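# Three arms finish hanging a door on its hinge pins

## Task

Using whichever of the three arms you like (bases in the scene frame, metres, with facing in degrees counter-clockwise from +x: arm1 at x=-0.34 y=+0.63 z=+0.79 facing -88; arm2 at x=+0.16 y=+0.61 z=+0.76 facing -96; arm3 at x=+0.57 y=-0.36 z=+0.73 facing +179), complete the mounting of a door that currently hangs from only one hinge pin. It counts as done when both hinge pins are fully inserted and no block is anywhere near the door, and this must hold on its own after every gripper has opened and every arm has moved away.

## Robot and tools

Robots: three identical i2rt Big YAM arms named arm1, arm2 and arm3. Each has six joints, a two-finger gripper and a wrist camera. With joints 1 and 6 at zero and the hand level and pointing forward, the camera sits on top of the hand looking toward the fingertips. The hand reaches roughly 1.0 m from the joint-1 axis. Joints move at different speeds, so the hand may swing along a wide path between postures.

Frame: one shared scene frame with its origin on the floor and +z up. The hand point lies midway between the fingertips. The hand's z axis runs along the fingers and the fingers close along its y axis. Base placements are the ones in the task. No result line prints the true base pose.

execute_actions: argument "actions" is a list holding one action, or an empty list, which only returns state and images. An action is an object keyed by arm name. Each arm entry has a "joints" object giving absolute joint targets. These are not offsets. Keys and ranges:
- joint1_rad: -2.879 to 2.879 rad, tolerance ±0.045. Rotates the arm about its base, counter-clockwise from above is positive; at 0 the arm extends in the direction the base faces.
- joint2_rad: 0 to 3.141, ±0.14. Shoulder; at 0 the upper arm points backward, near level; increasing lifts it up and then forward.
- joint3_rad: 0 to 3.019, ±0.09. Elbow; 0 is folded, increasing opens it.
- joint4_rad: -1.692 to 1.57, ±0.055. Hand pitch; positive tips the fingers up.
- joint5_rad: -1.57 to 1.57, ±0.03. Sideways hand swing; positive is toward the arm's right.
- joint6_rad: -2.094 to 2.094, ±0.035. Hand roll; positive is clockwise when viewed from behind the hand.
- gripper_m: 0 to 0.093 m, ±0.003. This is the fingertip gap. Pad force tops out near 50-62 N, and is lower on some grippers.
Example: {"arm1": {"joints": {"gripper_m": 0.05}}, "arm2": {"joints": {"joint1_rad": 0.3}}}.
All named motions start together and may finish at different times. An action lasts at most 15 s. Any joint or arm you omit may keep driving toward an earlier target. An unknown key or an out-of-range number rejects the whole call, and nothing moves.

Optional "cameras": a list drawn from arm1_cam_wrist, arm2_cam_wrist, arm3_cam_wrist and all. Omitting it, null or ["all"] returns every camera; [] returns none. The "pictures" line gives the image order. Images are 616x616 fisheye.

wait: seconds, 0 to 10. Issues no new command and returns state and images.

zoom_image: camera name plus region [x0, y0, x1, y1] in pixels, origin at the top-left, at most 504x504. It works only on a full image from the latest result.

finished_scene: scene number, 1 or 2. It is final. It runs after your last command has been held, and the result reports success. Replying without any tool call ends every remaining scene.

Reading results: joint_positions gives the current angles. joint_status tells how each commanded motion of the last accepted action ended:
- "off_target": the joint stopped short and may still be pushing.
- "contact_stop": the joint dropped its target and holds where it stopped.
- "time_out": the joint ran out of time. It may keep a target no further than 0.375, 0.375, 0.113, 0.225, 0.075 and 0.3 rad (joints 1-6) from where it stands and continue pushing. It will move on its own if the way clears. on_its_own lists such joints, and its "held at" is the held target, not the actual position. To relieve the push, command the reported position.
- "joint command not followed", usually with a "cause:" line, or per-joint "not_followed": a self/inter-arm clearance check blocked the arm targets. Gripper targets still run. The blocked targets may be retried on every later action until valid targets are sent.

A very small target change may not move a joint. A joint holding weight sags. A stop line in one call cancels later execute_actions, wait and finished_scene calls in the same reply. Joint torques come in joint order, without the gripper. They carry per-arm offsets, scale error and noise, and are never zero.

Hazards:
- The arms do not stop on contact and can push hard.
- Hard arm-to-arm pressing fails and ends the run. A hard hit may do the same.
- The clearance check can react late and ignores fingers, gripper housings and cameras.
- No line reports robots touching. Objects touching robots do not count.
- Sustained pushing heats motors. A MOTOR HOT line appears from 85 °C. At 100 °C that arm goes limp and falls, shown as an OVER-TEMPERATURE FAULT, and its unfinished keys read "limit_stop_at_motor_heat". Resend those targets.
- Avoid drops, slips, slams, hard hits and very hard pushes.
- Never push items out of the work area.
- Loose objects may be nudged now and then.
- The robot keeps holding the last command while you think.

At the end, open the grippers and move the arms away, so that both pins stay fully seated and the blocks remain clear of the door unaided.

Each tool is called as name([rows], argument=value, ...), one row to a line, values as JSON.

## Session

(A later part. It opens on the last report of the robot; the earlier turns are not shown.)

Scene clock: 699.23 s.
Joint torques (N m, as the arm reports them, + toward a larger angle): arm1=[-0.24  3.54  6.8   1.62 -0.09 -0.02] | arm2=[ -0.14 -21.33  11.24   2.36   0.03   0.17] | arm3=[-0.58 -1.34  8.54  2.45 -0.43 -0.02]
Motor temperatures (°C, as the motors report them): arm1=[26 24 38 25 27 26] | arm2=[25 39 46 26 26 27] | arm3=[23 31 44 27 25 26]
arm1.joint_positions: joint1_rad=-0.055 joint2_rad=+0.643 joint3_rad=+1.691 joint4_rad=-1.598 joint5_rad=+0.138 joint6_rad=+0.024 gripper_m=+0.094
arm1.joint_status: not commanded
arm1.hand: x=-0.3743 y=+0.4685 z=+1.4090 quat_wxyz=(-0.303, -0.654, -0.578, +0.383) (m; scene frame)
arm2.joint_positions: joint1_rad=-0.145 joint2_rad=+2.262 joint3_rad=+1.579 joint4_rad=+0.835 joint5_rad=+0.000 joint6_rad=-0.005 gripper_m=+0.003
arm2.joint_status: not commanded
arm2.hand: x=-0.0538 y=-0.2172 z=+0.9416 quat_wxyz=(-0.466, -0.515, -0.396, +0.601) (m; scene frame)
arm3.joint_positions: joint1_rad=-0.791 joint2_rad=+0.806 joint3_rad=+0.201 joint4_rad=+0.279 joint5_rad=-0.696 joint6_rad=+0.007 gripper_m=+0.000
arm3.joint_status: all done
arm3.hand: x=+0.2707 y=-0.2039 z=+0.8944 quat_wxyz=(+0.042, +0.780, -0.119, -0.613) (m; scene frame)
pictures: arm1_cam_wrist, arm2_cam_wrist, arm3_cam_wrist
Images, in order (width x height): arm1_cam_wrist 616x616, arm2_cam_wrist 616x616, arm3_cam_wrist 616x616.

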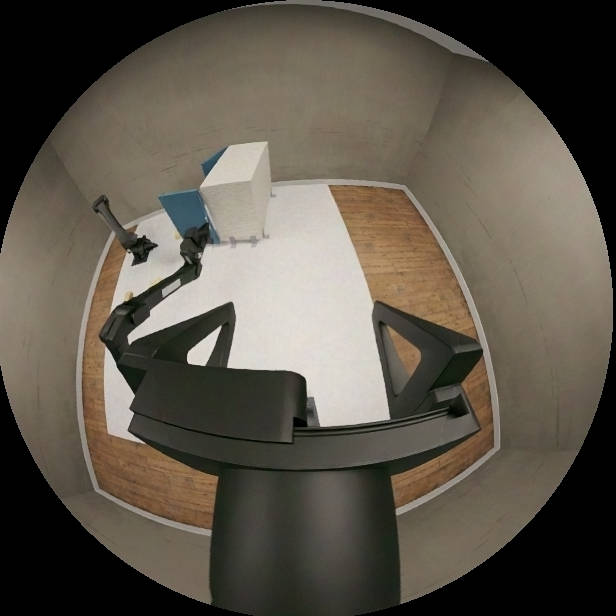

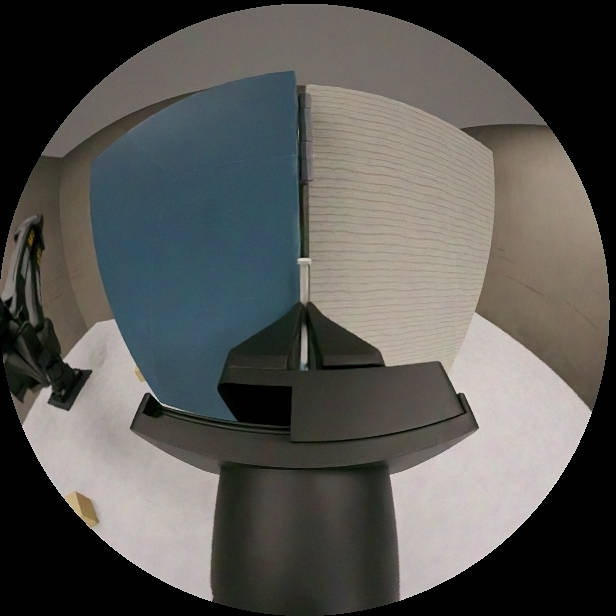

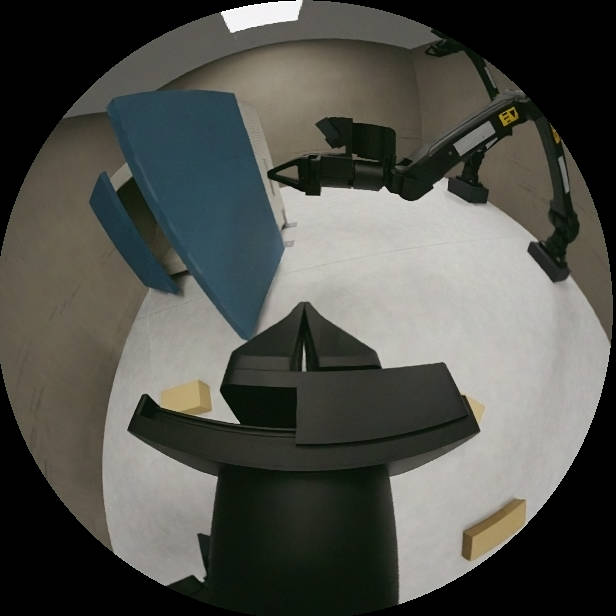

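execute_actions([
  {"arm1":{"joints":{"joint1_rad":-0.2,"joint2_rad":2.5,"joint3_rad":2.16,"joint4_rad":0.36,"joint5_rad":-1.25,"gripper_m":0.0}},"arm2":{"joints":{"joint2_rad":2.31,"joint3_rad":1.67,"joint4_rad":0.8}}},
])

Scene clock: 725.17 s.
Joint torques (N m, as the arm reports them, + toward a larger angle): arm1=[ -0.16 -27.4   11.21   1.98  -0.31  -0.04] | arm2=[ -0.29 -18.9   13.72   1.06   0.01   0.18] | arm3=[-0.39 -1.97  8.47  2.38 -0.43 -0.06]
Motor temperatures (°C, as the motors report them): arm1=[26 24 38 25 27 26] | arm2=[25 40 46 26 26 27] | arm3=[23 31 44 27 25 26]
arm1.joint_positions: joint1_rad=-0.196 joint2_rad=+2.510 joint3_rad=+2.123 joint4_rad=+0.341 joint5_rad=-1.247 joint6_rad=+0.024 gripper_m=+0.000
arm1.joint_status: all done
arm1.hand: x=-0.3185 y=-0.2357 z=+0.9395 quat_wxyz=(-0.688, -0.195, -0.684, +0.142) (m; scene frame)
arm2.joint_positions: joint1_rad=-0.145 joint2_rad=+2.281 joint3_rad=+1.620 joint4_rad=+0.819 joint5_rad=+0.000 joint6_rad=-0.005 gripper_m=+0.003
arm2.joint_status: all done
arm2.hand: x=-0.0562 y=-0.2265 z=+0.9435 quat_wxyz=(-0.467, -0.513, -0.395, +0.602) (m; scene frame)
arm3.joint_positions: joint1_rad=-0.791 joint2_rad=+0.806 joint3_rad=+0.201 joint4_rad=+0.279 joint5_rad=-0.696 joint6_rad=+0.007 gripper_m=+0.000
arm3.joint_status: not commanded
arm3.hand: x=+0.2707 y=-0.2039 z=+0.8944 quat_wxyz=(+0.042, +0.780, -0.119, -0.613) (m; scene frame)
pictures: arm1_cam_wrist, arm2_cam_wrist, arm3_cam_wrist
Images, in order (width x height): arm1_cam_wrist 616x616, arm2_cam_wrist 616x616, arm3_cam_wrist 616x616.

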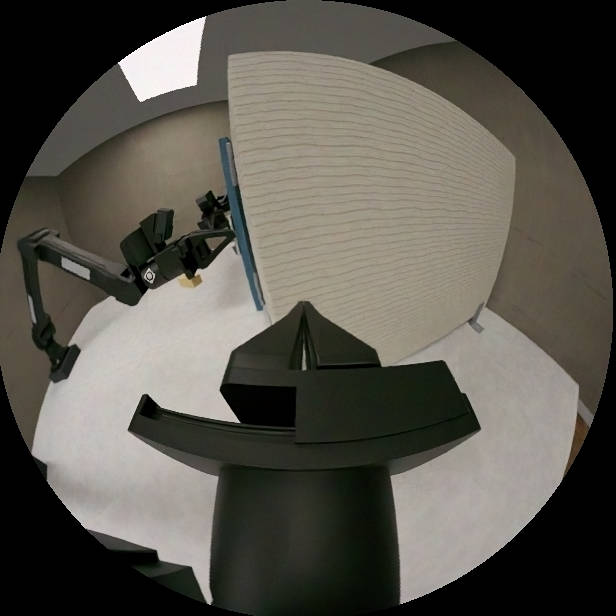

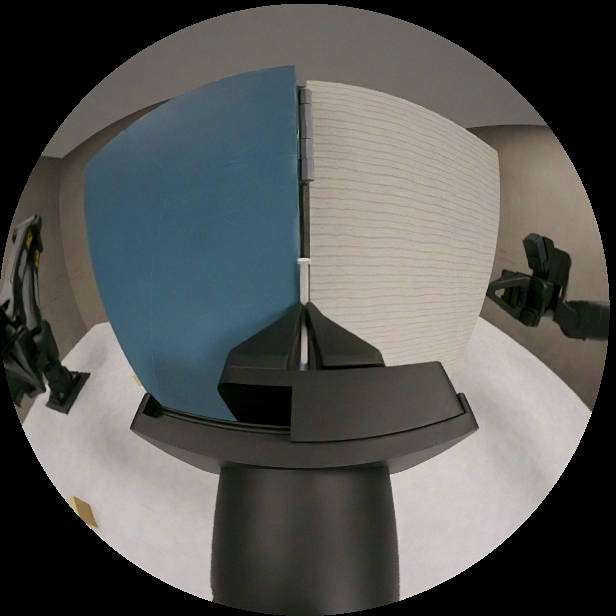

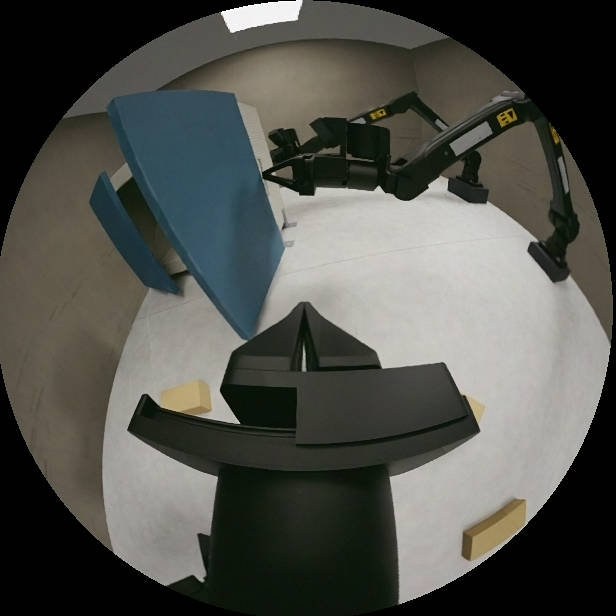

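zoom_image(camera="arm1_cam_wrist", region=[190,130,290,320])

Region (190, 130, 290, 320) of arm1_cam_wrist's 616x616 image, scaled by 2.653, with more detail than that image has; it fills the left 265 columns of this view, and the rest is white.

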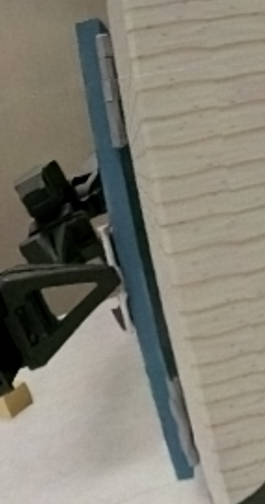

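execute_actions([
  {"arm2":{"joints":{"joint2_rad":2.34,"joint3_rad":1.745,"joint4_rad":0.76}}},
], cameras=["arm1_cam_wrist","arm2_cam_wrist"])

zoom_image(camera="arm1_cam_wrist", region=[200,180,290,320])

zoom_image(camera="arm2_cam_wrist", region=[250,200,360,400])

Scene clock: 736.50 s.
Joint torques (N m, as the arm reports them, + toward a larger angle): arm1=[ -0.22 -27.8   11.34   1.83  -0.33  -0.04] | arm2=[ -0.65 -19.2   14.23   1.04   0.19   0.16] | arm3=[-0.45 -1.88  8.52  2.45 -0.43 -0.05]
Motor temperatures (°C, as the motors report them): arm1=[26 28 41 25 27 26] | arm2=[25 40 48 25 26 27] | arm3=[23 31 44 27 25 26]
arm1.joint_positions: joint1_rad=-0.196 joint2_rad=+2.510 joint3_rad=+2.123 joint4_rad=+0.341 joint5_rad=-1.247 joint6_rad=+0.024 gripper_m=+0.000
arm1.joint_status: not commanded
arm1.hand: x=-0.3185 y=-0.2357 z=+0.9395 quat_wxyz=(-0.688, -0.195, -0.684, +0.142) (m; scene frame)
arm2.joint_positions: joint1_rad=-0.135 joint2_rad=+2.313 joint3_rad=+1.692 joint4_rad=+0.780 joint5_rad=-0.003 joint6_rad=-0.005 gripper_m=+0.003
arm2.joint_status: all done
arm2.hand: x=-0.0517 y=-0.2450 z=+0.9463 quat_wxyz=(-0.471, -0.510, -0.398, +0.600) (m; scene frame)
arm3.joint_positions: joint1_rad=-0.791 joint2_rad=+0.806 joint3_rad=+0.201 joint4_rad=+0.279 joint5_rad=-0.696 joint6_rad=+0.007 gripper_m=+0.000
arm3.joint_status: not commanded
arm3.hand: x=+0.2707 y=-0.2039 z=+0.8944 quat_wxyz=(+0.042, +0.780, -0.119, -0.613) (m; scene frame)
pictures: arm1_cam_wrist, arm2_cam_wrist
Images, in order (width x height): arm1_cam_wrist 616x616, arm2_cam_wrist 616x616.

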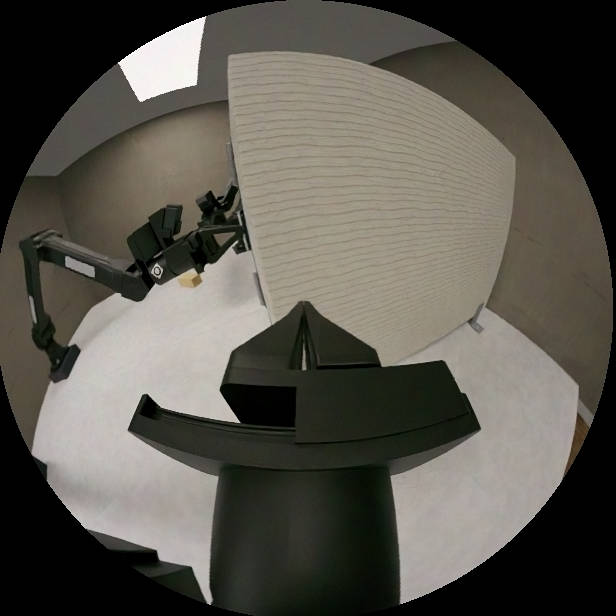

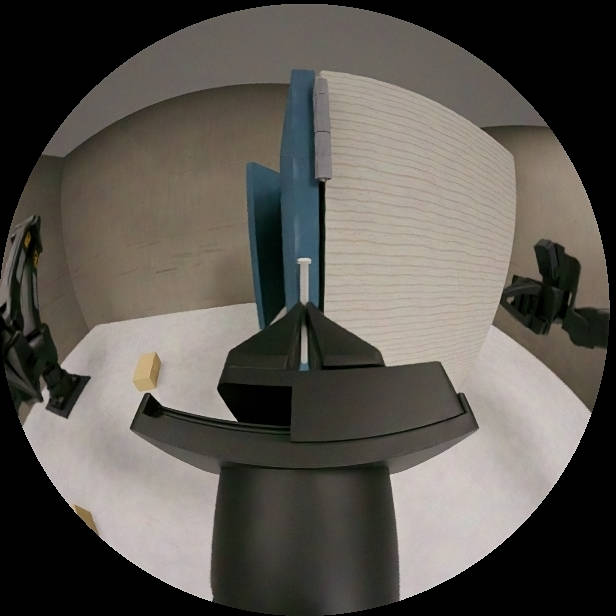

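Region (200, 180, 290, 320) of arm1_cam_wrist's 616x616 image, scaled by 3.600, with more detail than that image has; it fills the left 324 columns of this view, and the rest is white.

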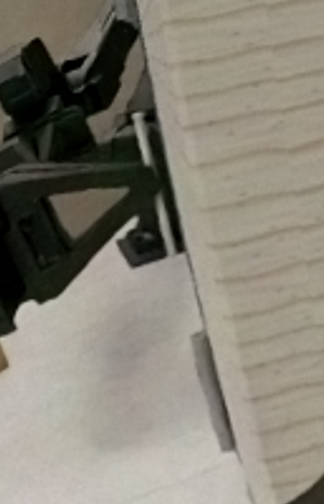

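Region (250, 200, 360, 400) of arm2_cam_wrist's 616x616 image, scaled by 2.520, with more detail than that image has; it fills the left 277 columns of this view, and the rest is white.

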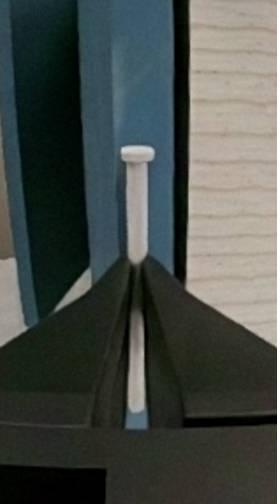

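execute_actions([
  {"arm2":{"joints":{"joint1_rad":-0.19,"joint2_rad":2.30, "joint3_rad":1.66}}},
], cameras=[])

execute_actions([
  {"arm2":{"joints":{"joint1_rad":-0.15,"joint2_rad":2.36, "joint3_rad":1.75,"joint4_rad":0.75}}},
], cameras=["arm1_cam_wrist","arm2_cam_wrist"])

zoom_image(camera="arm1_cam_wrist", region=[200,180,290,320])

Scene clock: 744.50 s.
Joint torques (N m, as the arm reports them, + toward a larger angle): arm1=[ -0.23 -27.96  11.35   1.85  -0.33  -0.04] | arm2=[ -0.12 -21.94   9.65   1.05   0.17   0.16] | arm3=[-0.89 -1.94  8.49  2.45 -0.45 -0.03]
Motor temperatures (°C, as the motors report them): arm1=[26 29 42 25 27 26] | arm2=[25 40 48 25 26 27] | arm3=[23 31 44 27 25 26]
arm1.joint_positions: joint1_rad=-0.196 joint2_rad=+2.510 joint3_rad=+2.123 joint4_rad=+0.341 joint5_rad=-1.247 joint6_rad=+0.024 gripper_m=+0.000
arm1.joint_status: not commanded
arm1.hand: x=-0.3185 y=-0.2357 z=+0.9395 quat_wxyz=(-0.688, -0.195, -0.684, +0.142) (m; scene frame)
arm2.joint_positions: joint1_rad=-0.195 joint2_rad=+2.311 joint3_rad=+1.661 joint4_rad=+0.780 joint5_rad=-0.003 joint6_rad=-0.005 gripper_m=+0.003
arm2.joint_status: all done
arm2.hand: x=-0.1009 y=-0.2248 z=+0.9309 quat_wxyz=(-0.447, -0.531, -0.389, +0.606) (m; scene frame)
arm3.joint_positions: joint1_rad=-0.791 joint2_rad=+0.806 joint3_rad=+0.201 joint4_rad=+0.279 joint5_rad=-0.696 joint6_rad=+0.007 gripper_m=+0.000
arm3.joint_status: not commanded
arm3.hand: x=+0.2707 y=-0.2039 z=+0.8944 quat_wxyz=(+0.042, +0.780, -0.119, -0.613) (m; scene frame)
pictures: none
No camera images: the call's "cameras" was empty. Leave "cameras" out to get every camera's image.

Scene clock: 745.33 s.
Joint torques (N m, as the arm reports them, + toward a larger angle): arm1=[ -0.34 -27.89  11.39   1.86  -0.32  -0.04] | arm2=[ -0.1  -19.38  14.25   0.94   0.18   0.16] | arm3=[-0.41 -1.47  8.49  2.41 -0.43 -0.05]
Motor temperatures (°C, as the motors report them): arm1=[26 30 42 25 27 26] | arm2=[25 40 48 25 26 27] | arm3=[23 31 44 27 25 26]
arm1.joint_positions: joint1_rad=-0.196 joint2_rad=+2.510 joint3_rad=+2.123 joint4_rad=+0.341 joint5_rad=-1.247 joint6_rad=+0.024 gripper_m=+0.000
arm1.joint_status: not commanded
arm1.hand: x=-0.3185 y=-0.2357 z=+0.9395 quat_wxyz=(-0.688, -0.195, -0.684, +0.142) (m; scene frame)
arm2.joint_positions: joint1_rad=-0.148 joint2_rad=+2.334 joint3_rad=+1.696 joint4_rad=+0.769 joint5_rad=-0.003 joint6_rad=-0.005 gripper_m=+0.003
arm2.joint_status: all done
arm2.hand: x=-0.0632 y=-0.2441 z=+0.9285 quat_wxyz=(-0.461, -0.521, -0.401, +0.596) (m; scene frame)
arm3.joint_positions: joint1_rad=-0.791 joint2_rad=+0.806 joint3_rad=+0.201 joint4_rad=+0.279 joint5_rad=-0.696 joint6_rad=+0.007 gripper_m=+0.000
arm3.joint_status: not commanded
arm3.hand: x=+0.2707 y=-0.2039 z=+0.8944 quat_wxyz=(+0.042, +0.780, -0.119, -0.613) (m; scene frame)
pictures: arm1_cam_wrist, arm2_cam_wrist
Images, in order (width x height): arm1_cam_wrist 616x616, arm2_cam_wrist 616x616.

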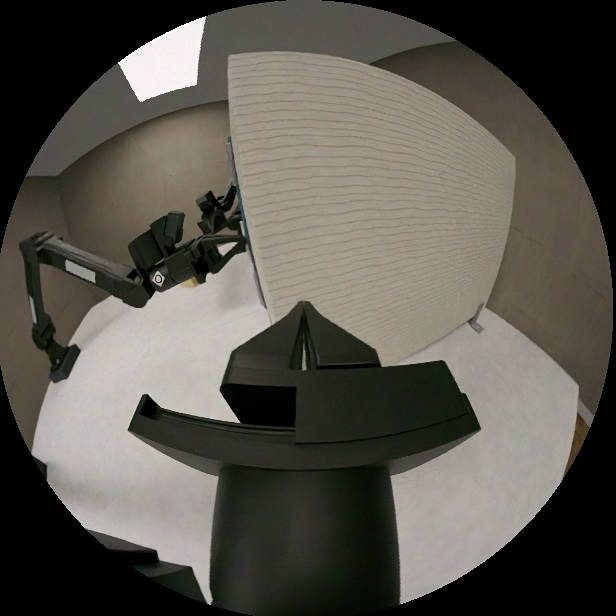

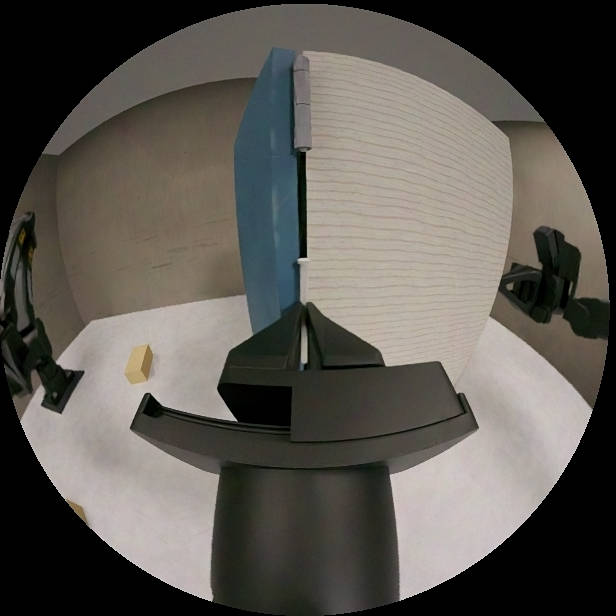

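Region (200, 180, 290, 320) of arm1_cam_wrist's 616x616 image, scaled by 3.600, with more detail than that image has; it fills the left 324 columns of this view, and the rest is white.

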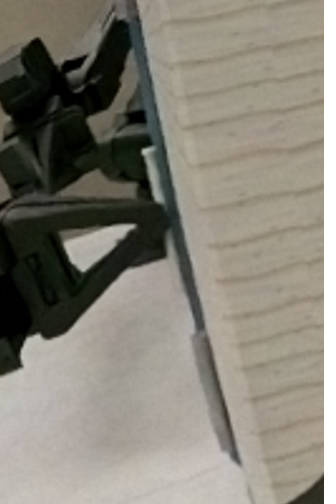

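execute_actions([
  {"arm2":{"joints":{"joint2_rad":2.395, "joint3_rad":1.775,"joint4_rad":0.80}}},
], cameras=["arm1_cam_wrist","arm2_cam_wrist"])

zoom_image(camera="arm1_cam_wrist", region=[200,180,290,320])

Scene clock: 754.93 s.
Joint torques (N m, as the arm reports them, + toward a larger angle): arm1=[ -0.36 -27.84  11.39   1.82  -0.32  -0.04] | arm2=[ -0.79 -19.37  14.29   2.6   -0.05   0.19] | arm3=[-0.37 -1.39  8.44  2.42 -0.42 -0.04]
Motor temperatures (°C, as the motors report them): arm1=[26 31 43 25 27 26] | arm2=[25 40 49 25 26 27] | arm3=[23 31 44 27 25 26]
arm1.joint_positions: joint1_rad=-0.196 joint2_rad=+2.510 joint3_rad=+2.123 joint4_rad=+0.341 joint5_rad=-1.247 joint6_rad=+0.024 gripper_m=+0.000
arm1.joint_status: not commanded
arm1.hand: x=-0.3185 y=-0.2357 z=+0.9395 quat_wxyz=(-0.688, -0.195, -0.684, +0.142) (m; scene frame)
arm2.joint_positions: joint1_rad=-0.150 joint2_rad=+2.366 joint3_rad=+1.721 joint4_rad=+0.779 joint5_rad=+0.002 joint6_rad=-0.005 gripper_m=+0.003
arm2.joint_status: all done
arm2.hand: x=-0.0672 y=-0.2486 z=+0.9166 quat_wxyz=(-0.460, -0.522, -0.399, +0.598) (m; scene frame)
arm3.joint_positions: joint1_rad=-0.791 joint2_rad=+0.806 joint3_rad=+0.201 joint4_rad=+0.279 joint5_rad=-0.696 joint6_rad=+0.007 gripper_m=+0.000
arm3.joint_status: not commanded
arm3.hand: x=+0.2707 y=-0.2039 z=+0.8944 quat_wxyz=(+0.042, +0.780, -0.119, -0.613) (m; scene frame)
pictures: arm1_cam_wrist, arm2_cam_wrist
Images, in order (width x height): arm1_cam_wrist 616x616, arm2_cam_wrist 616x616.

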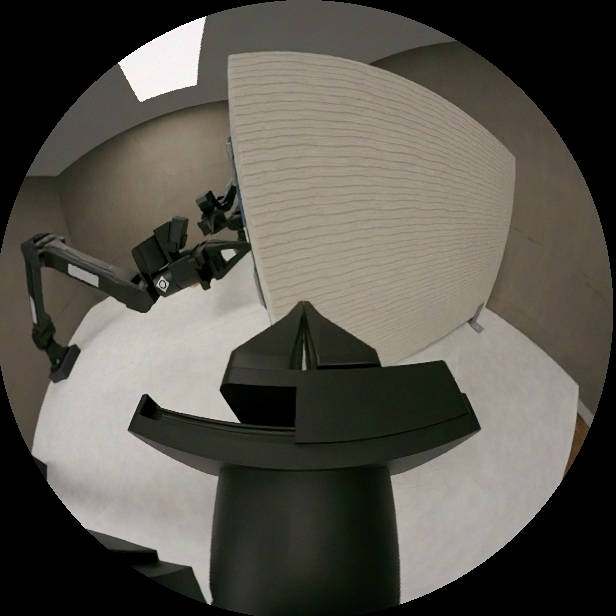

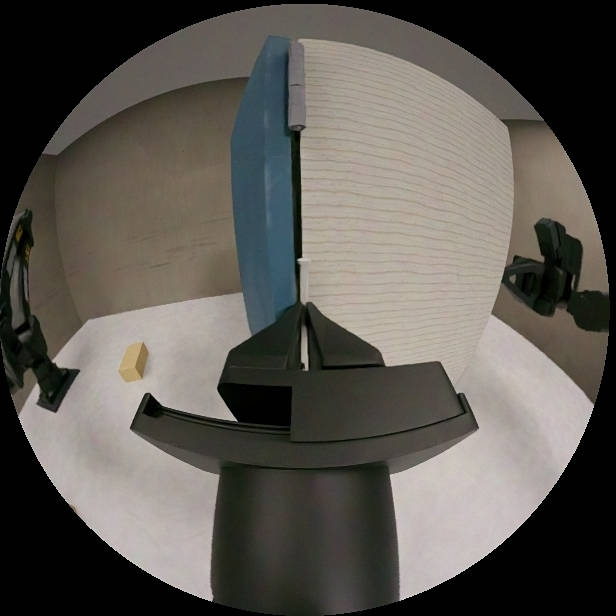

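Region (200, 180, 290, 320) of arm1_cam_wrist's 616x616 image, scaled by 3.600, with more detail than that image has; it fills the left 324 columns of this view, and the rest is white.

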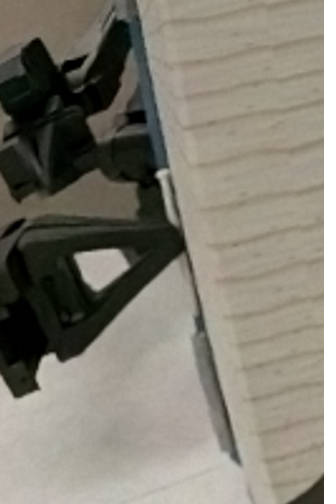

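execute_actions([
  {"arm2":{"joints":{"joint5_rad":-0.035,"joint4_rad":0.82}}},
], cameras=["arm1_cam_wrist","arm2_cam_wrist"])

zoom_image(camera="arm1_cam_wrist", region=[220,200,290,320])

zoom_image(camera="arm2_cam_wrist", region=[260,100,350,400])

Scene clock: 763.33 s.
Joint torques (N m, as the arm reports them, + toward a larger angle): arm1=[ -0.23 -27.9   11.37   1.81  -0.32  -0.04] | arm2=[  0.27 -19.58  14.14   2.95  -0.39   0.17] | arm3=[-0.76 -1.37  8.48  2.43 -0.42 -0.06]
Motor temperatures (°C, as the motors report them): arm1=[26 31 44 25 27 26] | arm2=[25 40 49 25 26 27] | arm3=[23 31 44 27 25 26]
arm1.joint_positions: joint1_rad=-0.196 joint2_rad=+2.510 joint3_rad=+2.123 joint4_rad=+0.341 joint5_rad=-1.247 joint6_rad=+0.024 gripper_m=+0.000
arm1.joint_status: not commanded
arm1.hand: x=-0.3185 y=-0.2357 z=+0.9395 quat_wxyz=(-0.688, -0.195, -0.684, +0.142) (m; scene frame)
arm2.joint_positions: joint1_rad=-0.155 joint2_rad=+2.368 joint3_rad=+1.721 joint4_rad=+0.790 joint5_rad=-0.025 joint6_rad=-0.005 gripper_m=+0.003
arm2.joint_status: all done
arm2.hand: x=-0.0669 y=-0.2483 z=+0.9176 quat_wxyz=(-0.467, -0.514, -0.403, +0.596) (m; scene frame)
arm3.joint_positions: joint1_rad=-0.791 joint2_rad=+0.806 joint3_rad=+0.201 joint4_rad=+0.279 joint5_rad=-0.696 joint6_rad=+0.007 gripper_m=+0.000
arm3.joint_status: not commanded
arm3.hand: x=+0.2707 y=-0.2039 z=+0.8944 quat_wxyz=(+0.042, +0.780, -0.119, -0.613) (m; scene frame)
pictures: arm1_cam_wrist, arm2_cam_wrist
Images, in order (width x height): arm1_cam_wrist 616x616, arm2_cam_wrist 616x616.

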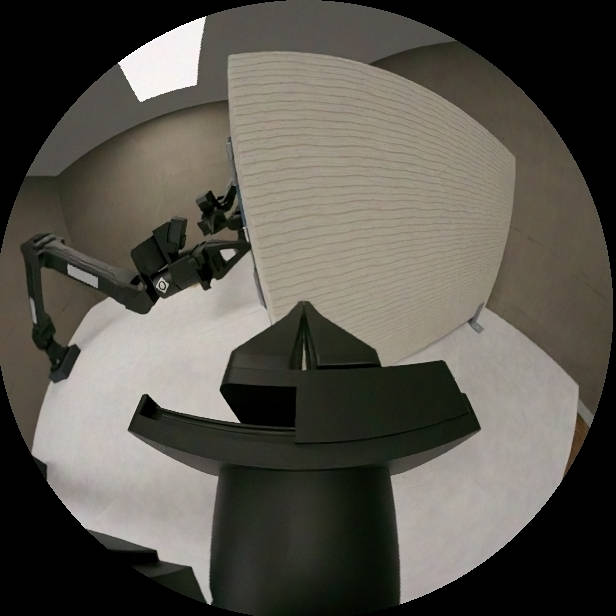

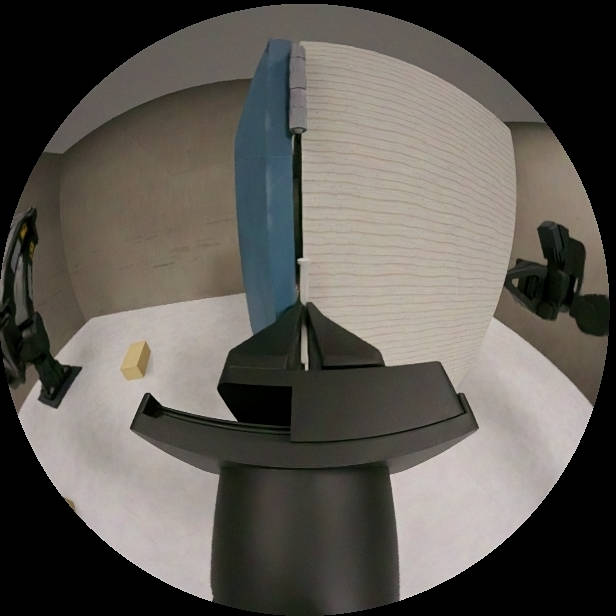

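Region (220, 200, 290, 320) of arm1_cam_wrist's 616x616 image, scaled by 4.200, with more detail than that image has; it fills the left 294 columns of this view, and the rest is white.

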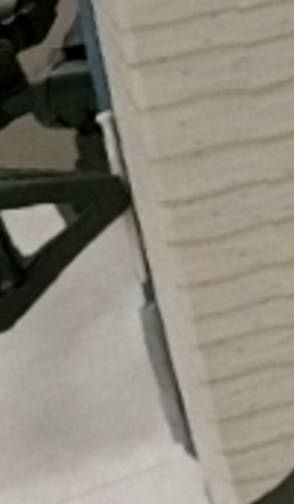

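Region (260, 100, 350, 400) of arm2_cam_wrist's 616x616 image, scaled by 1.680, with more detail than that image has; it fills the left 151 columns of this view, and the rest is white.

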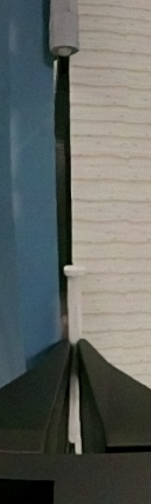

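execute_actions([
  {"arm2":{"joints":{"joint1_rad":-0.13}}},
], cameras=["arm1_cam_wrist","arm2_cam_wrist"])

zoom_image(camera="arm1_cam_wrist", region=[220,200,290,320])

zoom_image(camera="arm2_cam_wrist", region=[260,100,350,400])

Scene clock: 768.30 s.
Joint torques (N m, as the arm reports them, + toward a larger angle): arm1=[ -0.38 -27.92  11.42   1.88  -0.32  -0.03] | arm2=[  1.93 -19.6   14.12   2.87  -0.39   0.18] | arm3=[-0.33 -1.88  8.44  2.44 -0.44 -0.03]
Motor temperatures (°C, as the motors report them): arm1=[26 32 44 25 27 26] | arm2=[25 40 49 26 26 27] | arm3=[23 31 44 27 25 26]
arm1.joint_positions: joint1_rad=-0.196 joint2_rad=+2.510 joint3_rad=+2.123 joint4_rad=+0.341 joint5_rad=-1.247 joint6_rad=+0.024 gripper_m=+0.000
arm1.joint_status: not commanded
arm1.hand: x=-0.3185 y=-0.2357 z=+0.9395 quat_wxyz=(-0.688, -0.195, -0.684, +0.142) (m; scene frame)
arm2.joint_positions: joint1_rad=-0.155 joint2_rad=+2.368 joint3_rad=+1.721 joint4_rad=+0.790 joint5_rad=-0.025 joint6_rad=-0.005 gripper_m=+0.003
arm2.joint_status: all done
arm2.hand: x=-0.0669 y=-0.2483 z=+0.9176 quat_wxyz=(-0.467, -0.514, -0.403, +0.596) (m; scene frame)
arm3.joint_positions: joint1_rad=-0.791 joint2_rad=+0.806 joint3_rad=+0.201 joint4_rad=+0.279 joint5_rad=-0.696 joint6_rad=+0.007 gripper_m=+0.000
arm3.joint_status: not commanded
arm3.hand: x=+0.2707 y=-0.2039 z=+0.8944 quat_wxyz=(+0.042, +0.780, -0.119, -0.613) (m; scene frame)
pictures: arm1_cam_wrist, arm2_cam_wrist
Images, in order (width x height): arm1_cam_wrist 616x616, arm2_cam_wrist 616x616.

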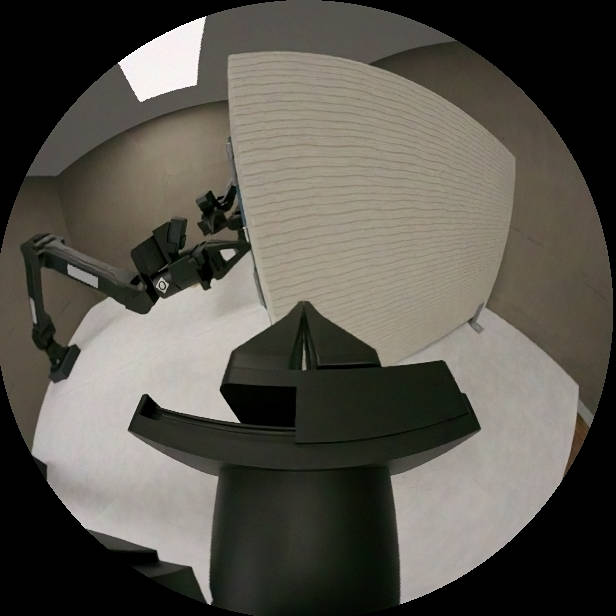

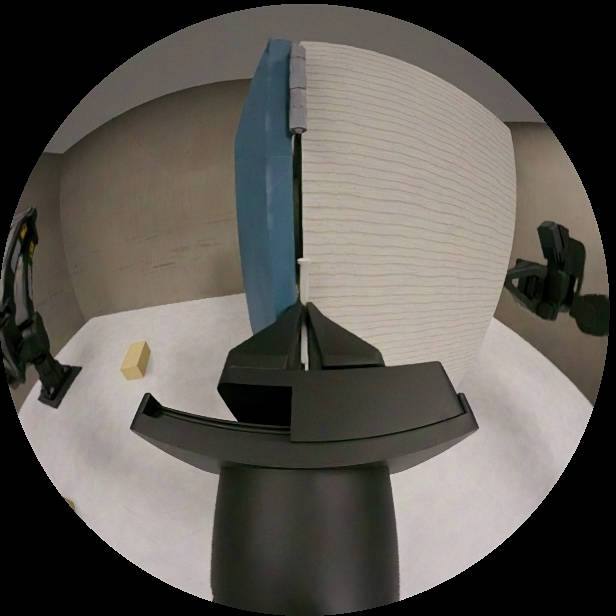

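Region (220, 200, 290, 320) of arm1_cam_wrist's 616x616 image, scaled by 4.200, with more detail than that image has; it fills the left 294 columns of this view, and the rest is white.

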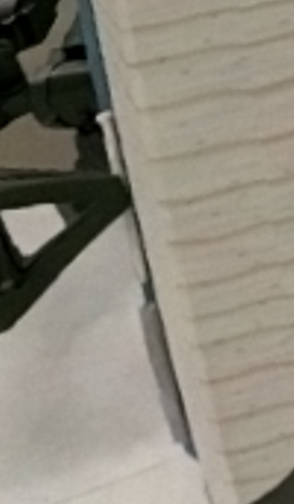

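Region (260, 100, 350, 400) of arm2_cam_wrist's 616x616 image, scaled by 1.680, with more detail than that image has; it fills the left 151 columns of this view, and the rest is white.

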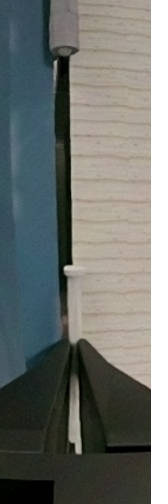

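execute_actions([
  {"arm2":{"joints":{"joint1_rad":-0.19}}},
], cameras=[])

execute_actions([
  {"arm2":{"joints":{"joint1_rad":-0.147}}},
], cameras=["arm1_cam_wrist","arm2_cam_wrist"])

zoom_image(camera="arm1_cam_wrist", region=[220,200,290,320])

zoom_image(camera="arm2_cam_wrist", region=[260,100,350,400])

Scene clock: 783.87 s.
Joint torques (N m, as the arm reports them, + toward a larger angle): arm1=[ -0.34 -27.92  11.34   1.87  -0.31  -0.03] | arm2=[ -0.84 -19.94  14.15   2.77  -0.16   0.15] | arm3=[-0.18 -1.91  8.57  2.38 -0.41 -0.04]
Motor temperatures (°C, as the motors report them): arm1=[26 33 44 25 27 26] | arm2=[25 40 50 26 26 27] | arm3=[23 30 44 27 25 26]
arm1.joint_positions: joint1_rad=-0.196 joint2_rad=+2.510 joint3_rad=+2.123 joint4_rad=+0.341 joint5_rad=-1.247 joint6_rad=+0.024 gripper_m=+0.000
arm1.joint_status: not commanded
arm1.hand: x=-0.3185 y=-0.2357 z=+0.9395 quat_wxyz=(-0.688, -0.195, -0.684, +0.142) (m; scene frame)
arm2.joint_positions: joint1_rad=-0.186 joint2_rad=+2.368 joint3_rad=+1.721 joint4_rad=+0.790 joint5_rad=-0.031 joint6_rad=-0.005 gripper_m=+0.003
arm2.joint_status: all done
arm2.hand: x=-0.0923 y=-0.2411 z=+0.9174 quat_wxyz=(-0.459, -0.519, -0.397, +0.602) (m; scene frame)
arm3.joint_positions: joint1_rad=-0.791 joint2_rad=+0.806 joint3_rad=+0.201 joint4_rad=+0.279 joint5_rad=-0.696 joint6_rad=+0.007 gripper_m=+0.000
arm3.joint_status: not commanded
arm3.hand: x=+0.2707 y=-0.2039 z=+0.8944 quat_wxyz=(+0.042, +0.780, -0.119, -0.613) (m; scene frame)
pictures: none
No camera images: the call's "cameras" was empty. Leave "cameras" out to get every camera's image.

Scene clock: 784.67 s.
Joint torques (N m, as the arm reports them, + toward a larger angle): arm1=[ -0.39 -28.    11.38   1.86  -0.31  -0.04] | arm2=[  0.24 -19.19  14.17   2.77  -0.36   0.17] | arm3=[-0.45 -2.1   8.39  2.49 -0.4  -0.02]
Motor temperatures (°C, as the motors report them): arm1=[26 33 44 25 27 26] | arm2=[25 40 50 26 26 27] | arm3=[23 30 44 27 25 26]
arm1.joint_positions: joint1_rad=-0.196 joint2_rad=+2.510 joint3_rad=+2.123 joint4_rad=+0.341 joint5_rad=-1.247 joint6_rad=+0.024 gripper_m=+0.000
arm1.joint_status: not commanded
arm1.hand: x=-0.3185 y=-0.2357 z=+0.9395 quat_wxyz=(-0.688, -0.195, -0.684, +0.142) (m; scene frame)
arm2.joint_positions: joint1_rad=-0.155 joint2_rad=+2.368 joint3_rad=+1.721 joint4_rad=+0.792 joint5_rad=-0.027 joint6_rad=-0.005 gripper_m=+0.003
arm2.joint_status: all done
arm2.hand: x=-0.0667 y=-0.2483 z=+0.9178 quat_wxyz=(-0.468, -0.513, -0.403, +0.596) (m; scene frame)
arm3.joint_positions: joint1_rad=-0.791 joint2_rad=+0.806 joint3_rad=+0.201 joint4_rad=+0.279 joint5_rad=-0.696 joint6_rad=+0.007 gripper_m=+0.000
arm3.joint_status: not commanded
arm3.hand: x=+0.2707 y=-0.2039 z=+0.8944 quat_wxyz=(+0.042, +0.780, -0.119, -0.613) (m; scene frame)
pictures: arm1_cam_wrist, arm2_cam_wrist
Images, in order (width x height): arm1_cam_wrist 616x616, arm2_cam_wrist 616x616.

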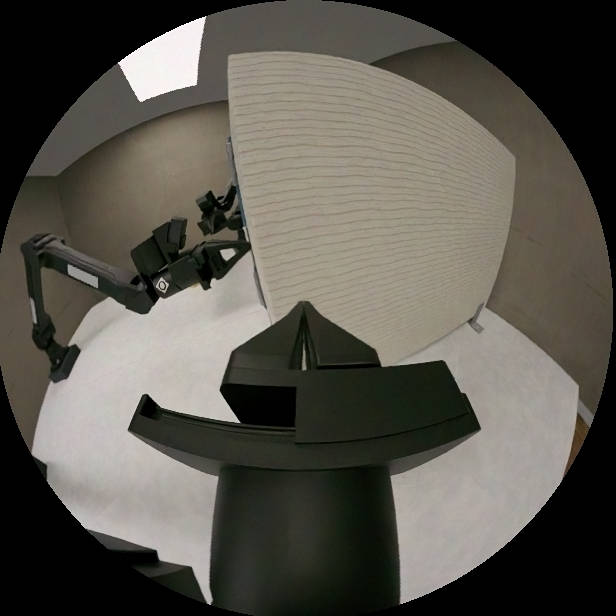

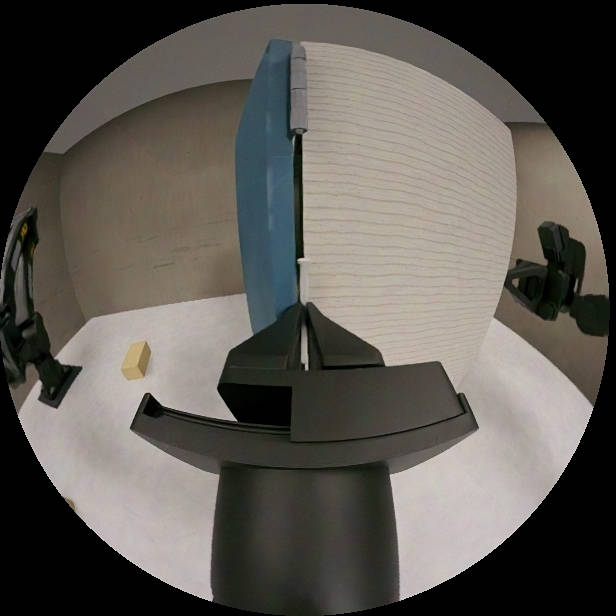

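Region (220, 200, 290, 320) of arm1_cam_wrist's 616x616 image, scaled by 4.200, with more detail than that image has; it fills the left 294 columns of this view, and the rest is white.

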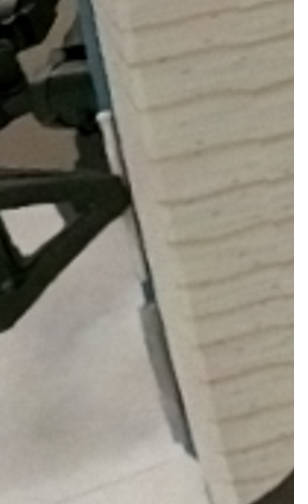

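Region (260, 100, 350, 400) of arm2_cam_wrist's 616x616 image, scaled by 1.680, with more detail than that image has; it fills the left 151 columns of this view, and the rest is white.

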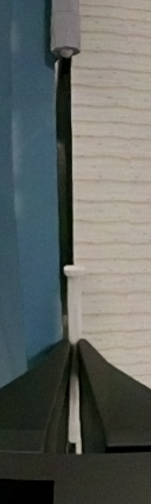

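execute_actions([
  {"arm2":{"joints":{"joint1_rad":-0.15,"joint3_rad":1.66,"joint2_rad":2.31}}},
], cameras=["arm3_cam_wrist","arm2_cam_wrist"])

Scene clock: 794.33 s.
Joint torques (N m, as the arm reports them, + toward a larger angle): arm1=[ -0.22 -27.93  11.31   1.83  -0.32  -0.04] | arm2=[  0.24 -22.76   9.31   2.76  -0.13   0.15] | arm3=[-0.45 -1.88  8.45  2.35 -0.42 -0.04]
Motor temperatures (°C, as the motors report them): arm1=[26 33 45 25 27 26] | arm2=[25 40 50 26 26 27] | arm3=[23 30 44 27 25 26]
arm1.joint_positions: joint1_rad=-0.196 joint2_rad=+2.510 joint3_rad=+2.123 joint4_rad=+0.341 joint5_rad=-1.247 joint6_rad=+0.024 gripper_m=+0.000
arm1.joint_status: not commanded
arm1.hand: x=-0.3185 y=-0.2357 z=+0.9395 quat_wxyz=(-0.688, -0.195, -0.684, +0.142) (m; scene frame)
arm2.joint_positions: joint1_rad=-0.155 joint2_rad=+2.324 joint3_rad=+1.665 joint4_rad=+0.792 joint5_rad=-0.031 joint6_rad=-0.005 gripper_m=+0.003
arm2.joint_status: all done
arm2.hand: x=-0.0625 y=-0.2367 z=+0.9252 quat_wxyz=(-0.467, -0.516, -0.407, +0.592) (m; scene frame)
arm3.joint_positions: joint1_rad=-0.791 joint2_rad=+0.806 joint3_rad=+0.201 joint4_rad=+0.279 joint5_rad=-0.696 joint6_rad=+0.007 gripper_m=+0.000
arm3.joint_status: not commanded
arm3.hand: x=+0.2707 y=-0.2039 z=+0.8944 quat_wxyz=(+0.042, +0.780, -0.119, -0.613) (m; scene frame)
pictures: arm2_cam_wrist, arm3_cam_wrist
Images, in order (width x height): arm2_cam_wrist 616x616, arm3_cam_wrist 616x616.

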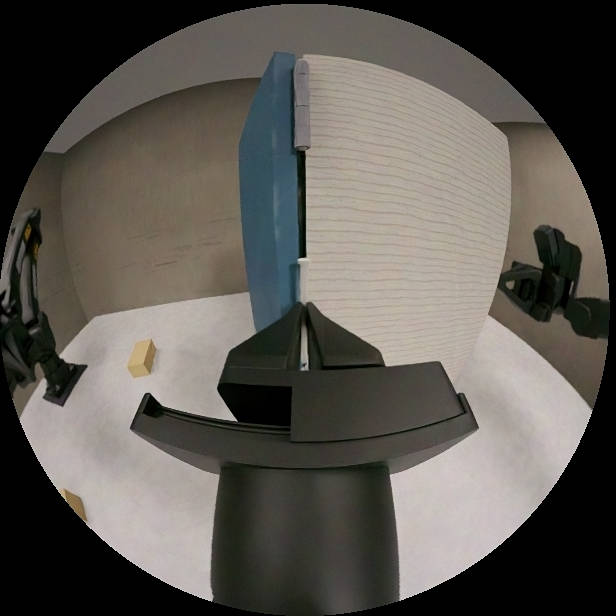

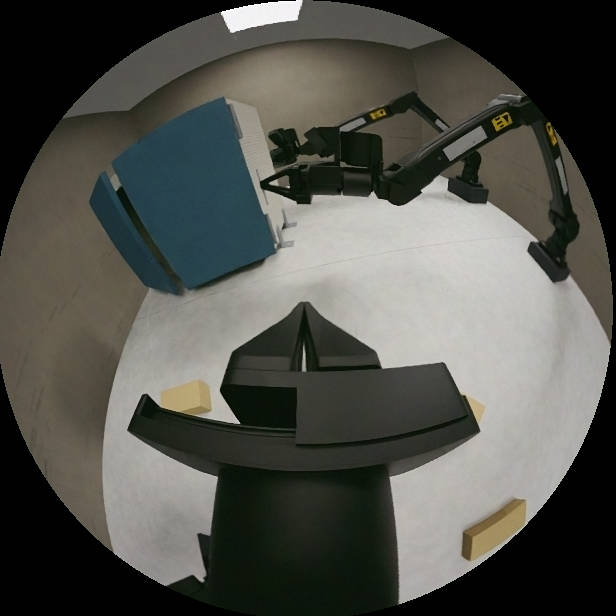

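execute_actions([
  {"arm2":{"joints":{"joint1_rad":-0.21}}},
], cameras=[])

execute_actions([
  {"arm2":{"joints":{"joint1_rad":-0.142}}},
], cameras=[])

execute_actions([
  {"arm2":{"joints":{"joint2_rad":2.385,"joint3_rad":1.765}}},
], cameras=["arm1_cam_wrist","arm2_cam_wrist"])

zoom_image(camera="arm1_cam_wrist", region=[220,200,290,320])

zoom_image(camera="arm2_cam_wrist", region=[260,100,350,400])

Scene clock: 803.57 s.
Joint torques (N m, as the arm reports them, + toward a larger angle): arm1=[ -0.37 -28.03  11.36   1.84  -0.32  -0.04] | arm2=[  0.24 -22.34   9.31   2.87  -0.06   0.18] | arm3=[-0.53 -1.7   8.43  2.42 -0.42 -0.03]
Motor temperatures (°C, as the motors report them): arm1=[26 34 45 25 27 26] | arm2=[25 41 48 26 26 27] | arm3=[23 30 45 27 25 26]
arm1.joint_positions: joint1_rad=-0.196 joint2_rad=+2.510 joint3_rad=+2.123 joint4_rad=+0.341 joint5_rad=-1.247 joint6_rad=+0.024 gripper_m=+0.000
arm1.joint_status: not commanded
arm1.hand: x=-0.3185 y=-0.2357 z=+0.9395 quat_wxyz=(-0.688, -0.195, -0.684, +0.142) (m; scene frame)
arm2.joint_positions: joint1_rad=-0.215 joint2_rad=+2.324 joint3_rad=+1.665 joint4_rad=+0.792 joint5_rad=-0.032 joint6_rad=-0.005 gripper_m=+0.003
arm2.joint_status: all done
arm2.hand: x=-0.1125 y=-0.2218 z=+0.9247 quat_wxyz=(-0.449, -0.527, -0.392, +0.605) (m; scene frame)
arm3.joint_positions: joint1_rad=-0.791 joint2_rad=+0.806 joint3_rad=+0.201 joint4_rad=+0.279 joint5_rad=-0.696 joint6_rad=+0.007 gripper_m=+0.000
arm3.joint_status: not commanded
arm3.hand: x=+0.2707 y=-0.2039 z=+0.8944 quat_wxyz=(+0.042, +0.780, -0.119, -0.613) (m; scene frame)
pictures: none
No camera images: the call's "cameras" was empty. Leave "cameras" out to get every camera's image.

Scene clock: 804.57 s.
Joint torques (N m, as the arm reports them, + toward a larger angle): arm1=[ -0.43 -27.65  11.37   1.86  -0.32  -0.03] | arm2=[ -1.42 -22.41   9.19   2.72  -0.11   0.16] | arm3=[-0.15 -1.42  8.53  2.42 -0.39 -0.03]
Motor temperatures (°C, as the motors report them): arm1=[26 34 45 25 27 26] | arm2=[25 41 48 26 26 27] | arm3=[23 30 45 27 25 26]
arm1.joint_positions: joint1_rad=-0.196 joint2_rad=+2.510 joint3_rad=+2.123 joint4_rad=+0.341 joint5_rad=-1.247 joint6_rad=+0.024 gripper_m=+0.000
arm1.joint_status: not commanded
arm1.hand: x=-0.3185 y=-0.2357 z=+0.9395 quat_wxyz=(-0.688, -0.195, -0.684, +0.142) (m; scene frame)
arm2.joint_positions: joint1_rad=-0.132 joint2_rad=+2.324 joint3_rad=+1.665 joint4_rad=+0.792 joint5_rad=-0.033 joint6_rad=-0.005 gripper_m=+0.003
arm2.joint_status: all done
arm2.hand: x=-0.0427 y=-0.2417 z=+0.9254 quat_wxyz=(-0.474, -0.510, -0.414, +0.586) (m; scene frame)
arm3.joint_positions: joint1_rad=-0.791 joint2_rad=+0.806 joint3_rad=+0.201 joint4_rad=+0.279 joint5_rad=-0.696 joint6_rad=+0.007 gripper_m=+0.000
arm3.joint_status: not commanded
arm3.hand: x=+0.2707 y=-0.2039 z=+0.8944 quat_wxyz=(+0.042, +0.780, -0.119, -0.613) (m; scene frame)
pictures: none
No camera images: the call's "cameras" was empty. Leave "cameras" out to get every camera's image.

Scene clock: 805.53 s.
Joint torques (N m, as the arm reports them, + toward a larger angle): arm1=[ -0.25 -27.97  11.36   1.84  -0.33  -0.04] | arm2=[ -1.05 -19.67  14.08   2.38  -0.07   0.16] | arm3=[-0.21 -1.71  8.48  2.49 -0.45 -0.05]
Motor temperatures (°C, as the motors report them): arm1=[26 34 45 25 27 26] | arm2=[25 41 48 26 26 27] | arm3=[23 30 45 27 25 26]
arm1.joint_positions: joint1_rad=-0.196 joint2_rad=+2.510 joint3_rad=+2.123 joint4_rad=+0.341 joint5_rad=-1.247 joint6_rad=+0.024 gripper_m=+0.000
arm1.joint_status: not commanded
arm1.hand: x=-0.3185 y=-0.2357 z=+0.9395 quat_wxyz=(-0.688, -0.195, -0.684, +0.142) (m; scene frame)
arm2.joint_positions: joint1_rad=-0.132 joint2_rad=+2.356 joint3_rad=+1.711 joint4_rad=+0.803 joint5_rad=-0.033 joint6_rad=-0.005 gripper_m=+0.003
arm2.joint_status: all done
arm2.hand: x=-0.0451 y=-0.2511 z=+0.9262 quat_wxyz=(-0.479, -0.502, -0.408, +0.593) (m; scene frame)
arm3.joint_positions: joint1_rad=-0.791 joint2_rad=+0.806 joint3_rad=+0.201 joint4_rad=+0.279 joint5_rad=-0.696 joint6_rad=+0.007 gripper_m=+0.000
arm3.joint_status: not commanded
arm3.hand: x=+0.2707 y=-0.2039 z=+0.8944 quat_wxyz=(+0.042, +0.780, -0.119, -0.613) (m; scene frame)
pictures: arm1_cam_wrist, arm2_cam_wrist
Images, in order (width x height): arm1_cam_wrist 616x616, arm2_cam_wrist 616x616.

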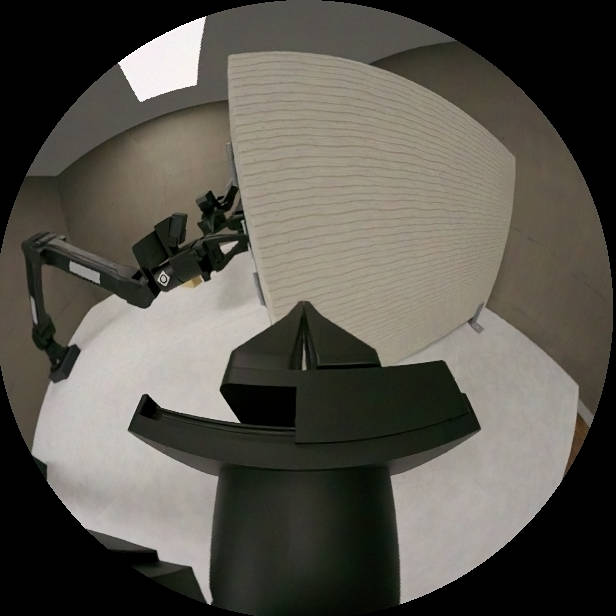

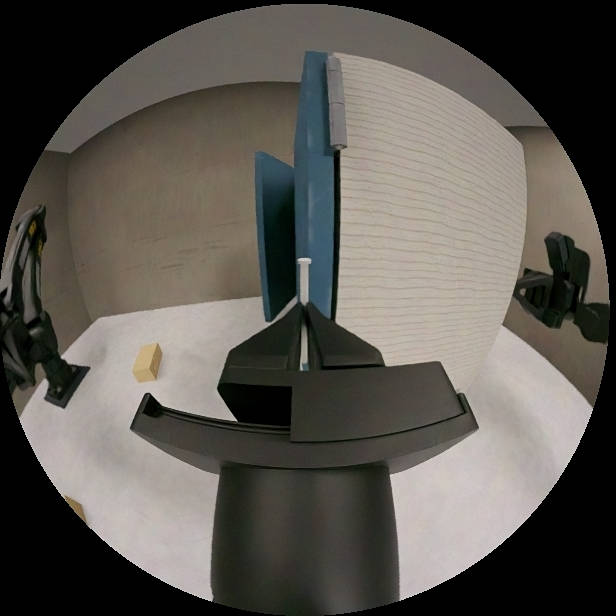

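Region (220, 200, 290, 320) of arm1_cam_wrist's 616x616 image, scaled by 4.200, with more detail than that image has; it fills the left 294 columns of this view, and the rest is white.

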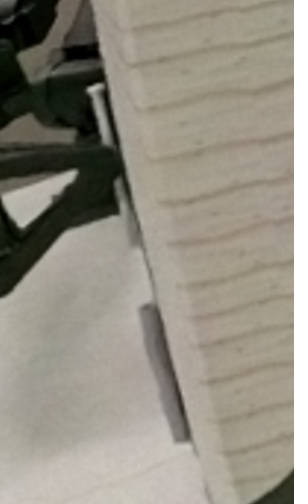

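Region (260, 100, 350, 400) of arm2_cam_wrist's 616x616 image, scaled by 1.680, with more detail than that image has; it fills the left 151 columns of this view, and the rest is white.

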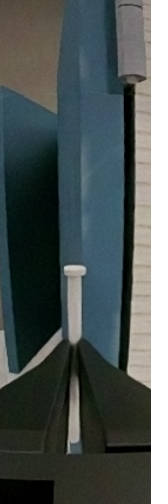

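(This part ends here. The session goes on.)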